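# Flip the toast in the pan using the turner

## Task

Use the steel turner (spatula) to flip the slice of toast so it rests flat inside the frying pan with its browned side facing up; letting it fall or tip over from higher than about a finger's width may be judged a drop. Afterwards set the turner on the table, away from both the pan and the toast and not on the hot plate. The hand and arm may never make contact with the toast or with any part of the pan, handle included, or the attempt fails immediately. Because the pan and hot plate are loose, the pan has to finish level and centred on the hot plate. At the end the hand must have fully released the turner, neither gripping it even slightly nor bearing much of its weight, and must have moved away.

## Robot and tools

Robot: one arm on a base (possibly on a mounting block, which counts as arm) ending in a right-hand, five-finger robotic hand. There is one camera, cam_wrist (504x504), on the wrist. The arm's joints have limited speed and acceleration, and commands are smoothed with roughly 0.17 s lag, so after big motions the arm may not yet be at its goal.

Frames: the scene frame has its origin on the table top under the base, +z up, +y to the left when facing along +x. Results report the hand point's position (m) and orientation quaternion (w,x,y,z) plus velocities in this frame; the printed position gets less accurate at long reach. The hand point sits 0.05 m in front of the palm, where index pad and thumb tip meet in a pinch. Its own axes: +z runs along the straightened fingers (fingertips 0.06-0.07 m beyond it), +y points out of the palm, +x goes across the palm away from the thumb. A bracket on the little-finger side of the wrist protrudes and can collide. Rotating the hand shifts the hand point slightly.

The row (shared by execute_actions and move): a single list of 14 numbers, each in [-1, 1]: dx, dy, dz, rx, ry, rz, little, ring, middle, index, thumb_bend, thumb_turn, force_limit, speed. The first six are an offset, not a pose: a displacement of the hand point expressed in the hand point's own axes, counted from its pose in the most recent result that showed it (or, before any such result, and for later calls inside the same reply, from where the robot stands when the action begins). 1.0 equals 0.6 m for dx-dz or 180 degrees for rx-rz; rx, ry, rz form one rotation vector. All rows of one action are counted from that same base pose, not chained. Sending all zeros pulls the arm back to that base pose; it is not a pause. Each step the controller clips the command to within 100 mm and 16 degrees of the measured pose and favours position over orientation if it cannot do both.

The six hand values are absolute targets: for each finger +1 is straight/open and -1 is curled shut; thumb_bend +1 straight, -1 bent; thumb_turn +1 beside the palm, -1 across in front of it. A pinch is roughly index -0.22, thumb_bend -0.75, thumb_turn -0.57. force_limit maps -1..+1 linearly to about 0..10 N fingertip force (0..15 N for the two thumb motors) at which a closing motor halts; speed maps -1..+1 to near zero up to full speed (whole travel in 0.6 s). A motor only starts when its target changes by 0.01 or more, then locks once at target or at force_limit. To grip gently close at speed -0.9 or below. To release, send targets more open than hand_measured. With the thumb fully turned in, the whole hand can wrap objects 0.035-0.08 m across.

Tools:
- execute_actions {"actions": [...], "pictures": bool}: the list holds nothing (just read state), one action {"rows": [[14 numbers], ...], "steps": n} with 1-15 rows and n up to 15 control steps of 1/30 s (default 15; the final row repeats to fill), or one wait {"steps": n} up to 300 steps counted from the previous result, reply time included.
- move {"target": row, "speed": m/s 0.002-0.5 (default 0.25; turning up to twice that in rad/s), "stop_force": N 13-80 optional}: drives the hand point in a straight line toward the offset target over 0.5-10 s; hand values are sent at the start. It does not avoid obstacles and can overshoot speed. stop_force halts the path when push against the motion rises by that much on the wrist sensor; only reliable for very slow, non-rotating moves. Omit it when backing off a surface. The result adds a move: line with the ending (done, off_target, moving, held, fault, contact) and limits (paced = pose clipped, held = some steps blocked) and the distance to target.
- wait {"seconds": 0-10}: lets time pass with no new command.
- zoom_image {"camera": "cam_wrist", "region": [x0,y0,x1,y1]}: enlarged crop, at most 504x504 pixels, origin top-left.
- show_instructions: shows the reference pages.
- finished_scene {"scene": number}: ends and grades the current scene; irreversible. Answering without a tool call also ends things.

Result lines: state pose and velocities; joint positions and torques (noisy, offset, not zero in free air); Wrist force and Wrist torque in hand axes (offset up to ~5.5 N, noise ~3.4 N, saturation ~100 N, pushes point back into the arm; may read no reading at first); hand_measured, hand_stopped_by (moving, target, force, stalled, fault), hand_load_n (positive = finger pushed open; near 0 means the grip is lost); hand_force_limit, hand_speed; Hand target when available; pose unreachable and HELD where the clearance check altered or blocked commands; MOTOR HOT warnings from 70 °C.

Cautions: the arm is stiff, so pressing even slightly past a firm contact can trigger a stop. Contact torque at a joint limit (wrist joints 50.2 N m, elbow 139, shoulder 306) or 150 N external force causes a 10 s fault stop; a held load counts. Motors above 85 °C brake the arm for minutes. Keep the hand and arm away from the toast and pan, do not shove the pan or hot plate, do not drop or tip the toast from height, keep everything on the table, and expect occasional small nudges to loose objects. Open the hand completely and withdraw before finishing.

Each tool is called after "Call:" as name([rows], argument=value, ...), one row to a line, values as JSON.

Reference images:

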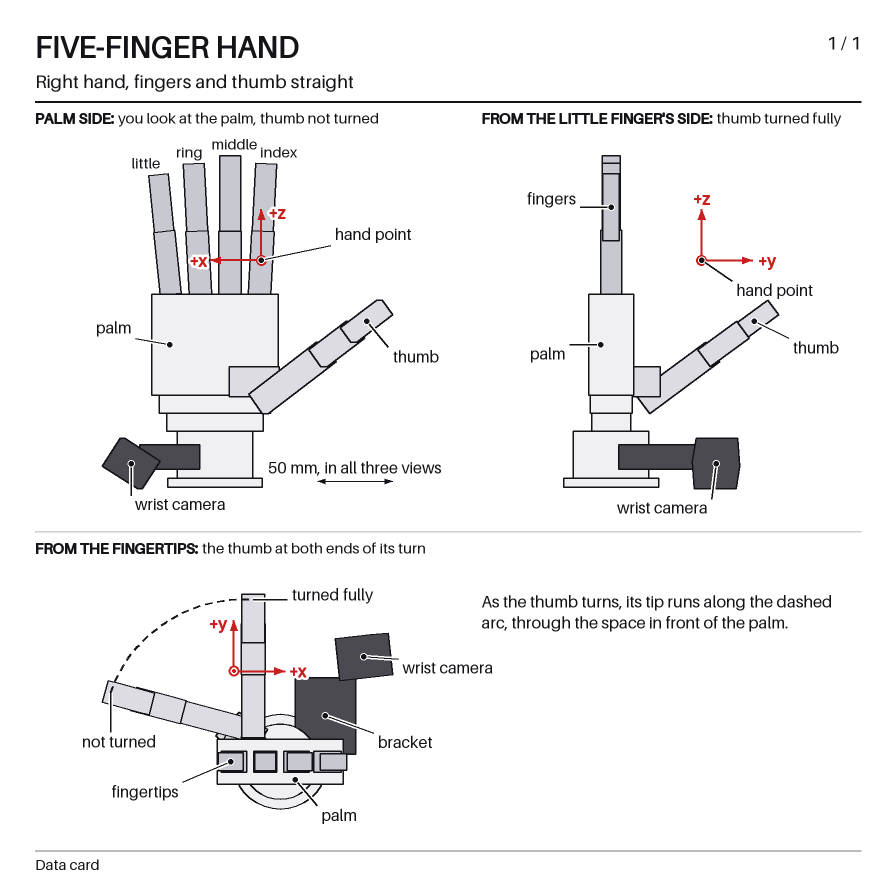

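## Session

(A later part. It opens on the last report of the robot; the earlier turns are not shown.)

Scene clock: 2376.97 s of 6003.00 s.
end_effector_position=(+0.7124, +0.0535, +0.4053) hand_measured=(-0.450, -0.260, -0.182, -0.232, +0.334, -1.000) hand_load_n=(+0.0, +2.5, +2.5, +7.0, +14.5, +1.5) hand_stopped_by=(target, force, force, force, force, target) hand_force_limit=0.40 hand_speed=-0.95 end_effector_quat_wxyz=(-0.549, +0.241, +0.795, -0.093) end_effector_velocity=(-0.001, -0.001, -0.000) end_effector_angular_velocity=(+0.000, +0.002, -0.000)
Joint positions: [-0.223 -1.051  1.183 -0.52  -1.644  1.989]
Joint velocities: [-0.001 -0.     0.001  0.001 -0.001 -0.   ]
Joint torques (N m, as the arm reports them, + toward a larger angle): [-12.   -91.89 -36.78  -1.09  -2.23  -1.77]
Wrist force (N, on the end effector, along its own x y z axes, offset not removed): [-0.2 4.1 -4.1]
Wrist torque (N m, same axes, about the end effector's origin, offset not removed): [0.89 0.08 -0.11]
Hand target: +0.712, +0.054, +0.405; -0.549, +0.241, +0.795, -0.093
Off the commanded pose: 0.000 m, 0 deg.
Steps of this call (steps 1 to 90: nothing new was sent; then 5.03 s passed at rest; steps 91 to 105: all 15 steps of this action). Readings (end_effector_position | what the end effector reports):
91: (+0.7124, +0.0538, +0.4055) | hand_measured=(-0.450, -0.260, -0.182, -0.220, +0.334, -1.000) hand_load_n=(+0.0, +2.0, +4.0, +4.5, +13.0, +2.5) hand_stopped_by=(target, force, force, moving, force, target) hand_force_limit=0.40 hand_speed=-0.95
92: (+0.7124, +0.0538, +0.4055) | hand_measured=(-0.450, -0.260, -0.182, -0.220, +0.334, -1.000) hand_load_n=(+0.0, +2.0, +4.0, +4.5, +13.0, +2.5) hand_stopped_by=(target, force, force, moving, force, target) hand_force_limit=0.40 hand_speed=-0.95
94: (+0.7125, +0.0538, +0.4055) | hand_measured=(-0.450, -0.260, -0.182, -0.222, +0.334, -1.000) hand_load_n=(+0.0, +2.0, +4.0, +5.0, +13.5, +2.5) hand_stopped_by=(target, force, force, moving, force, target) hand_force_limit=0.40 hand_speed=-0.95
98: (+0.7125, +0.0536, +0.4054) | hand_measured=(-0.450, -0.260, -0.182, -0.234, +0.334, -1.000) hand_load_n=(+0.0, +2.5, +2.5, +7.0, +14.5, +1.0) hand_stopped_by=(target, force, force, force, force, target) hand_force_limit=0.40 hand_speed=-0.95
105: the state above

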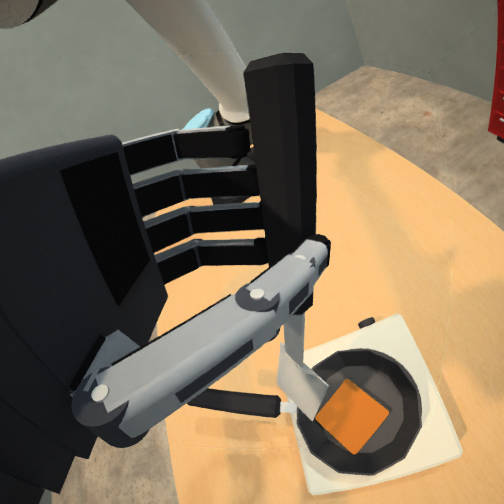

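Call:
move(target=[-0.0270,0.0363,0.3635,-0.0593,-0.0987,0.3181,-0.45,-0.6,-0.6,-0.62,-0.55,-1,0.4,-0.95], speed=0.12)

Scene clock: 2391.97 s of 6003.00 s.
end_effector_position=(+0.5234, +0.0905, +0.3009) hand_measured=(-0.450, -0.260, -0.182, -0.232, +0.334, -1.000) hand_load_n=(-1.0, +2.0, +5.0, +4.0, +12.5, +3.0) hand_stopped_by=(target, force, force, force, force, target) hand_force_limit=0.40 hand_speed=-0.95 end_effector_quat_wxyz=(-0.291, +0.621, +0.660, -0.306) end_effector_velocity=(-0.002, +0.000, -0.001) end_effector_angular_velocity=(-0.013, -0.003, -0.003)
Joint positions: [-0.086 -1.461  1.834 -1.074 -1.661  3.044]
Joint velocities: [ 0.004 -0.003  0.006 -0.006 -0.003  0.014]
Joint torques (N m, as the arm reports them, + toward a larger angle): [  8.57 -62.05 -36.43  -2.77  -2.86   1.78]
Wrist force (N, on the end effector, along its own x y z axes, offset not removed): [2.3 3.8 -1.1]
Wrist torque (N m, same axes, about the end effector's origin, offset not removed): [0.48 -0.15 -0.05]
Hand target: +0.523, +0.091, +0.301; -0.290, +0.622, +0.660, -0.307
Off the commanded pose: 0.001 m, 0 deg.
After step 90, 7.13 s passed at rest.
move: done

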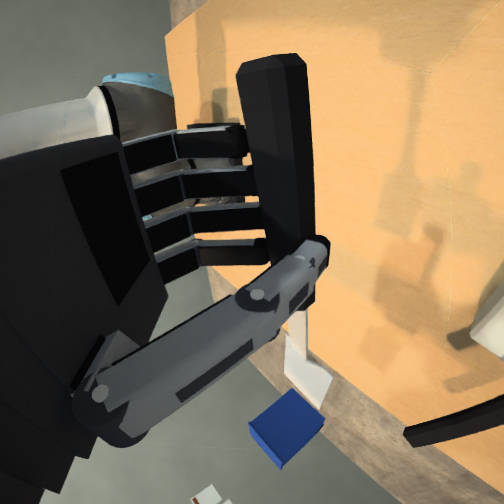

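Call:
move(target=[0,0.2821,0.2376,0,0,0,-0.45,-0.6,-0.6,-0.62,-0.55,-1,0.4,-0.95], speed=0.1)

Scene clock: 2400.77 s of 6003.00 s.
end_effector_position=(+0.5228, +0.0916, +0.0798) hand_measured=(-0.450, -0.260, -0.182, -0.232, +0.334, -1.000) hand_load_n=(-2.0, +3.0, +5.5, +2.5, +12.0, +3.5) hand_stopped_by=(target, force, force, force, force, target) hand_force_limit=0.40 hand_speed=-0.95 end_effector_quat_wxyz=(-0.291, +0.621, +0.660, -0.306) end_effector_velocity=(-0.000, +0.000, -0.002) end_effector_angular_velocity=(-0.000, +0.000, +0.001)
Joint positions: [-0.08  -1.251  2.03  -1.481 -1.657  3.047]
Joint velocities: [ 0.001  0.002  0.001 -0.003 -0.     0.   ]
Joint torques (N m, as the arm reports them, + toward a larger angle): [  9.07 -43.26 -25.67  -2.81   2.18   2.06]
Wrist force (N, on the end effector, along its own x y z axes, offset not removed): [0.8 3.1 0.0]
Wrist torque (N m, same axes, about the end effector's origin, offset not removed): [0.39 0.15 -0.26]
Hand target: +0.523, +0.092, +0.080; -0.291, +0.621, +0.660, -0.306
Off the commanded pose: 0.001 m, 0 deg.
After step 90, 3.07 s passed at rest.
move: done

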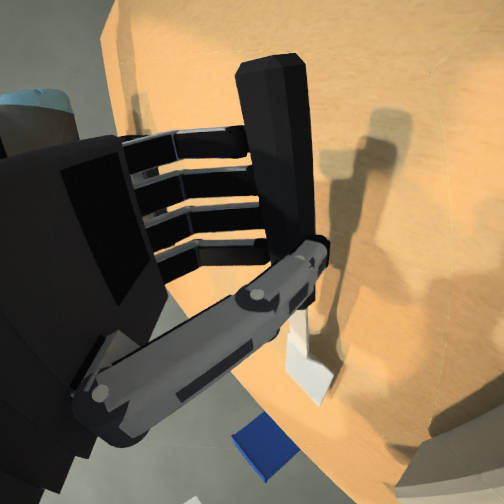

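Call:
move(target=[0,0.0319,0.0269,0,0,0,-0.45,-0.6,-0.6,-0.62,-0.55,-1,0.4,-0.95], speed=0.015)

Scene clock: 2405.30 s of 6003.00 s.
end_effector_position=(+0.5227, +0.0917, +0.0551) hand_measured=(-0.450, -0.260, -0.182, -0.234, +0.334, -1.000) hand_load_n=(+0.0, +3.0, +5.0, +0.5, +12.5, +3.0) hand_stopped_by=(target, force, force, force, force, target) hand_force_limit=0.40 hand_speed=-0.95 end_effector_quat_wxyz=(-0.291, +0.621, +0.660, -0.306) end_effector_velocity=(+0.000, -0.000, -0.002) end_effector_angular_velocity=(-0.000, -0.001, -0.001)
Joint positions: [-0.079 -1.219  2.043 -1.526 -1.657  3.048]
Joint velocities: [-0.001  0.003  0.001 -0.005  0.     0.   ]
Joint torques (N m, as the arm reports them, + toward a larger angle): [  9.45 -44.72 -23.62  -2.96   2.43   1.79]
Wrist force (N, on the end effector, along its own x y z axes, offset not removed): [3.1 2.0 0.9]
Wrist torque (N m, same axes, about the end effector's origin, offset not removed): [0.37 -0.59 0.28]
Hand target: +0.523, +0.092, +0.055; -0.291, +0.621, +0.660, -0.306
Off the commanded pose: 0.000 m, 0 deg.
move: done

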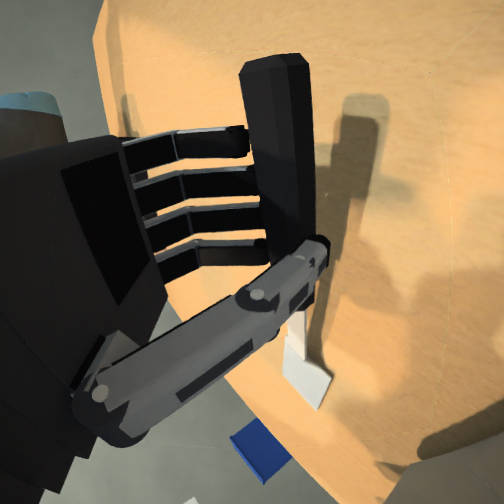

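Call:
move(target=[0,0.0255,0.0215,0,0,0,-0.45,-0.6,-0.6,-0.62,-0.55,-1,0.4,-0.95], speed=0.012)

Scene clock: 2409.20 s of 6003.00 s.
end_effector_position=(+0.5226, +0.0918, +0.0355) hand_measured=(-0.450, -0.260, -0.182, -0.234, +0.334, -1.000) hand_load_n=(+0.0, +0.0, +6.5, +0.5, +12.5, +3.0) hand_stopped_by=(target, force, force, force, force, target) hand_force_limit=0.40 hand_speed=-0.95 end_effector_quat_wxyz=(-0.291, +0.621, +0.660, -0.306) end_effector_velocity=(-0.000, +0.000, -0.003) end_effector_angular_velocity=(-0.001, -0.000, +0.001)
Joint positions: [-0.079 -1.192  2.053 -1.562 -1.656  3.048]
Joint velocities: [ 0.001  0.004  0.002 -0.006 -0.001  0.   ]
Joint torques (N m, as the arm reports them, + toward a larger angle): [  8.95 -44.17 -22.38  -3.64   2.17   1.6 ]
Wrist force (N, on the end effector, along its own x y z axes, offset not removed): [1.6 4.8 2.2]
Wrist torque (N m, same axes, about the end effector's origin, offset not removed): [0.93 -0.08 0.20]
Hand target: +0.523, +0.092, +0.035; -0.291, +0.621, +0.660, -0.306
Off the commanded pose: 0.000 m, 0 deg.
move: done

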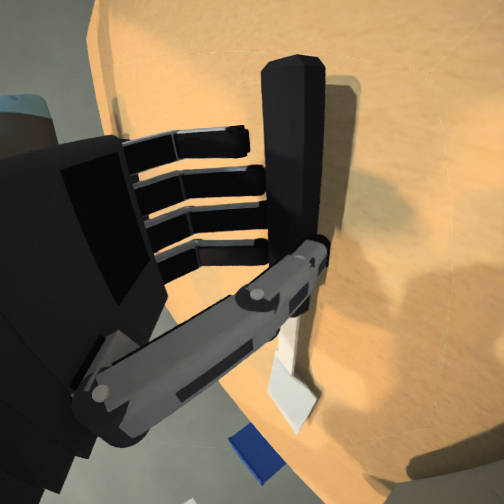

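Call:
move(target=[0,0.00766,0.00645,0,0,0,-0.45,-0.6,-0.6,-0.62,-0.55,-1,0.4,-0.95], speed=0.006)

Scene clock: 2412.17 s of 6003.00 s.
end_effector_position=(+0.5226, +0.0919, +0.0296) hand_measured=(-0.450, -0.260, -0.182, -0.234, +0.334, -1.000) hand_load_n=(+0.0, +0.0, +7.0, +0.0, +12.5, +3.0) hand_stopped_by=(target, force, force, force, force, target) hand_force_limit=0.40 hand_speed=-0.95 end_effector_quat_wxyz=(-0.291, +0.621, +0.660, -0.306) end_effector_velocity=(-0.000, +0.000, -0.001) end_effector_angular_velocity=(-0.001, -0.000, +0.001)
Joint positions: [-0.079 -1.184  2.055 -1.573 -1.656  3.048]
Joint velocities: [ 0.001  0.001  0.001 -0.003 -0.001  0.   ]
Joint torques (N m, as the arm reports them, + toward a larger angle): [  9.7  -45.56 -22.27  -3.58   2.05   1.59]
Wrist force (N, on the end effector, along its own x y z axes, offset not removed): [2.0 3.4 0.0]
Wrist torque (N m, same axes, about the end effector's origin, offset not removed): [0.92 -0.17 0.05]
Hand target: +0.523, +0.092, +0.029; -0.291, +0.621, +0.660, -0.306
Off the commanded pose: 0.000 m, 0 deg.
move: done

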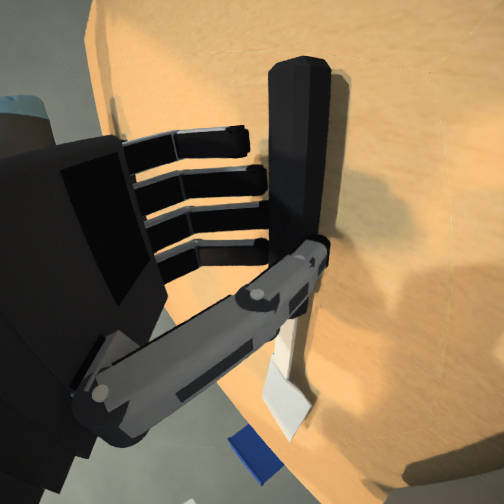

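Call:
move(target=[0,0.00383,0.00323,0,0,0,-0.45,-0.6,-0.6,-0.62,-0.55,-1,0.4,-0.95], speed=0.004)

Scene clock: 2415.63 s of 6003.00 s.
end_effector_position=(+0.5226, +0.0919, +0.0268) hand_measured=(-0.450, -0.260, -0.182, -0.234, +0.334, -1.000) hand_load_n=(+0.0, +0.0, +5.0, -2.0, +13.5, +3.0) hand_stopped_by=(target, force, force, force, force, target) hand_force_limit=0.40 hand_speed=-0.95 end_effector_quat_wxyz=(-0.291, +0.621, +0.660, -0.306) end_effector_velocity=(-0.000, +0.000, -0.000) end_effector_angular_velocity=(-0.001, -0.000, +0.001)
Joint positions: [-0.079 -1.18   2.056 -1.578 -1.656  3.048]
Joint velocities: [ 0.001 -0.     0.    -0.001 -0.     0.   ]
Joint torques (N m, as the arm reports them, + toward a larger angle): [  8.41 -42.67 -19.5   -3.87   2.33   1.48]
Wrist force (N, on the end effector, along its own x y z axes, offset not removed): [2.2 -5.4 -7.4]
Wrist torque (N m, same axes, about the end effector's origin, offset not removed): [0.40 0.01 0.07]
Hand target: +0.523, +0.092, +0.027; -0.291, +0.621, +0.660, -0.306
Off the commanded pose: 0.000 m, 0 deg.
move: done

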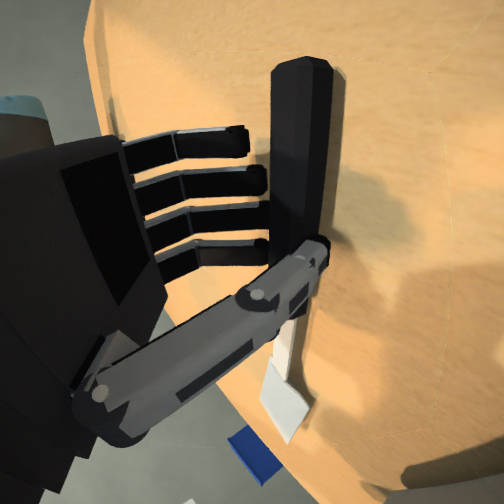

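Call:
execute_actions([
  {"rows": [[0,-0.0013,-0.0011,0,0,0,-0.1,0.0,0.0,0.0,0.55,-1,0.4,-0.8]], "steps": 15},
])

Call:
move(target=[0,-0.0128,-0.0108,0,0,0,0.3,0.3,0.3,0.3,0.8,-1,0.4,-0.6], speed=0.01)

Scene clock: 2421.03 s of 6003.00 s.
end_effector_position=(+0.5226, +0.0919, +0.0277) hand_measured=(-0.318, -0.128, -0.052, -0.102, +0.410, -1.000) hand_load_n=(+0.0, +0.0, +0.0, +0.0, +0.0, +0.0) hand_stopped_by=(moving, moving, moving, moving, moving, target) hand_force_limit=0.40 hand_speed=-0.80 end_effector_quat_wxyz=(-0.291, +0.621, +0.660, -0.306) end_effector_velocity=(+0.001, -0.000, +0.001) end_effector_angular_velocity=(+0.001, -0.001, -0.002)
Joint positions: [-0.079 -1.181  2.056 -1.577 -1.656  3.048]
Joint velocities: [-0.001 -0.001 -0.     0.     0.001 -0.   ]
Joint torques (N m, as the arm reports them, + toward a larger angle): [ -0.87 -72.97 -38.44   0.74   1.32  -0.05]
Wrist force (N, on the end effector, along its own x y z axes, offset not removed): [1.1 5.2 0.7]
Wrist torque (N m, same axes, about the end effector's origin, offset not removed): [0.70 -0.13 0.04]
Hand target: +0.523, +0.092, +0.028; -0.291, +0.621, +0.660, -0.306
Off the commanded pose: 0.000 m, 0 deg.
Steps of this call (steps 1 to 90: nothing new was sent; then 1.90 s passed at rest; steps 91 to 105: all 15 steps of this action). Readings (end_effector_position | what the end effector reports):
91: (+0.5226, +0.0919, +0.0266) | hand_measured=(-0.450, -0.260, -0.182, -0.234, +0.334, -1.000) hand_load_n=(+0.0, +0.0, +4.5, -2.5, +14.0, +3.0) hand_stopped_by=(moving, moving, moving, moving, moving, target) hand_force_limit=0.40 hand_speed=-0.80
92: (+0.5226, +0.0919, +0.0267) | hand_measured=(-0.450, -0.260, -0.182, -0.234, +0.334, -1.000) hand_load_n=(+0.0, +0.0, +4.5, -2.5, +14.0, +3.0) hand_stopped_by=(moving, moving, moving, moving, moving, target) hand_force_limit=0.40 hand_speed=-0.80
94: (+0.5225, +0.0919, +0.0270) | hand_measured=(-0.440, -0.250, -0.174, -0.224, +0.340, -1.000) hand_load_n=(+0.0, +0.0, +2.0, -4.5, +11.0, +2.5) hand_stopped_by=(moving, moving, moving, moving, moving, target) hand_force_limit=0.40 hand_speed=-0.80
98: (+0.5224, +0.0919, +0.0274) | hand_measured=(-0.396, -0.206, -0.128, -0.178, +0.362, -1.000) hand_load_n=(+0.0, +0.0, +0.0, +0.0, +0.5, +0.0) hand_stopped_by=(moving, moving, moving, moving, moving, target) hand_force_limit=0.40 hand_speed=-0.80
105: the state above

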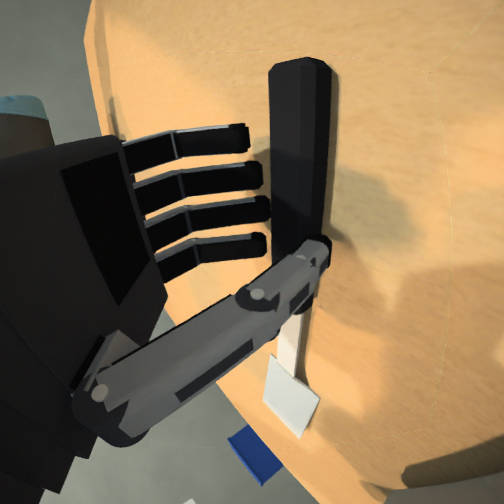

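Scene clock: 2423.10 s of 6003.00 s.
end_effector_position=(+0.5227, +0.0919, +0.0375) hand_measured=(+0.300, +0.300, +0.300, +0.300, +0.800, -1.000) hand_load_n=(+0.0, +0.0, +0.0, +0.0, +0.0, +0.0) hand_stopped_by=(target, target, target, target, target, target) hand_force_limit=0.40 hand_speed=-0.60 end_effector_quat_wxyz=(-0.291, +0.621, +0.660, -0.306) end_effector_velocity=(+0.000, -0.000, +0.002) end_effector_angular_velocity=(-0.001, +0.001, +0.000)
Joint positions: [-0.079 -1.195  2.052 -1.559 -1.656  3.048]
Joint velocities: [-0.    -0.003 -0.001  0.005 -0.001 -0.   ]
Joint torques (N m, as the arm reports them, + toward a larger angle): [-13.39 -74.16 -38.71   0.77  -2.34  -1.84]
Wrist force (N, on the end effector, along its own x y z axes, offset not removed): [0.6 4.4 -2.8]
Wrist torque (N m, same axes, about the end effector's origin, offset not removed): [0.90 0.07 -0.20]
Hand target: +0.523, +0.092, +0.038; -0.291, +0.621, +0.660, -0.306
Off the commanded pose: 0.000 m, 0 deg.
move: done

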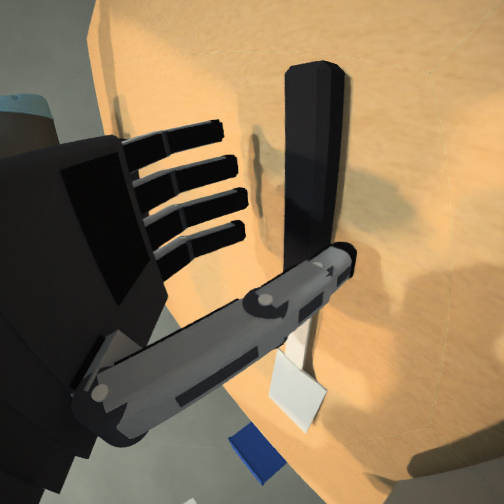

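Released. Lift clear.

Call:
move(target=[0,-0.2553,-0.2150,0,0,0,0.3,0.3,0.3,0.3,0.8,-1,0.4,-0.6], speed=0.15)

Scene clock: 2426.97 s of 6003.00 s.
end_effector_position=(+0.5232, +0.0908, +0.2375) hand_measured=(+0.300, +0.300, +0.300, +0.300, +0.800, -1.000) hand_load_n=(+0.0, +0.0, +0.0, +0.0, +0.0, +0.0) hand_stopped_by=(target, target, target, target, target, target) hand_force_limit=0.40 hand_speed=-0.60 end_effector_quat_wxyz=(-0.291, +0.621, +0.660, -0.306) end_effector_velocity=(+0.000, -0.000, +0.003) end_effector_angular_velocity=(+0.000, -0.000, -0.001)
Joint positions: [-0.084 -1.416  1.904 -1.189 -1.66   3.045]
Joint velocities: [-0.001 -0.002 -0.003  0.005  0.    -0.   ]
Joint torques (N m, as the arm reports them, + toward a larger angle): [-12.42 -64.81 -49.6    0.92  -2.17  -1.9 ]
Wrist force (N, on the end effector, along its own x y z axes, offset not removed): [1.8 0.1 1.2]
Wrist torque (N m, same axes, about the end effector's origin, offset not removed): [0.05 -0.33 -0.08]
Hand target: +0.523, +0.091, +0.238; -0.291, +0.621, +0.660, -0.306
Off the commanded pose: 0.000 m, 0 deg.
move: done

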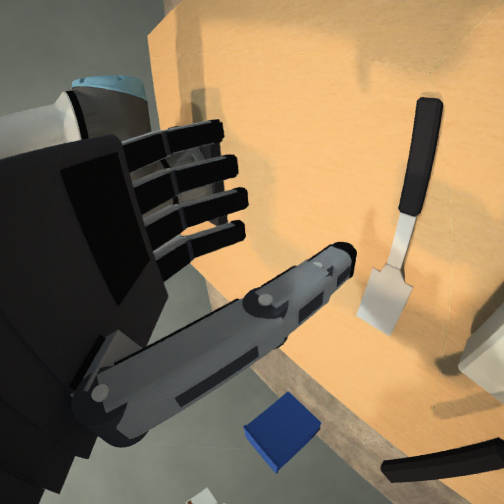

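The turner lies on the table, clear of everything; toast is flipped and flat.

Call:
finished_scene(scene=1)

The scene is finished: the task was done.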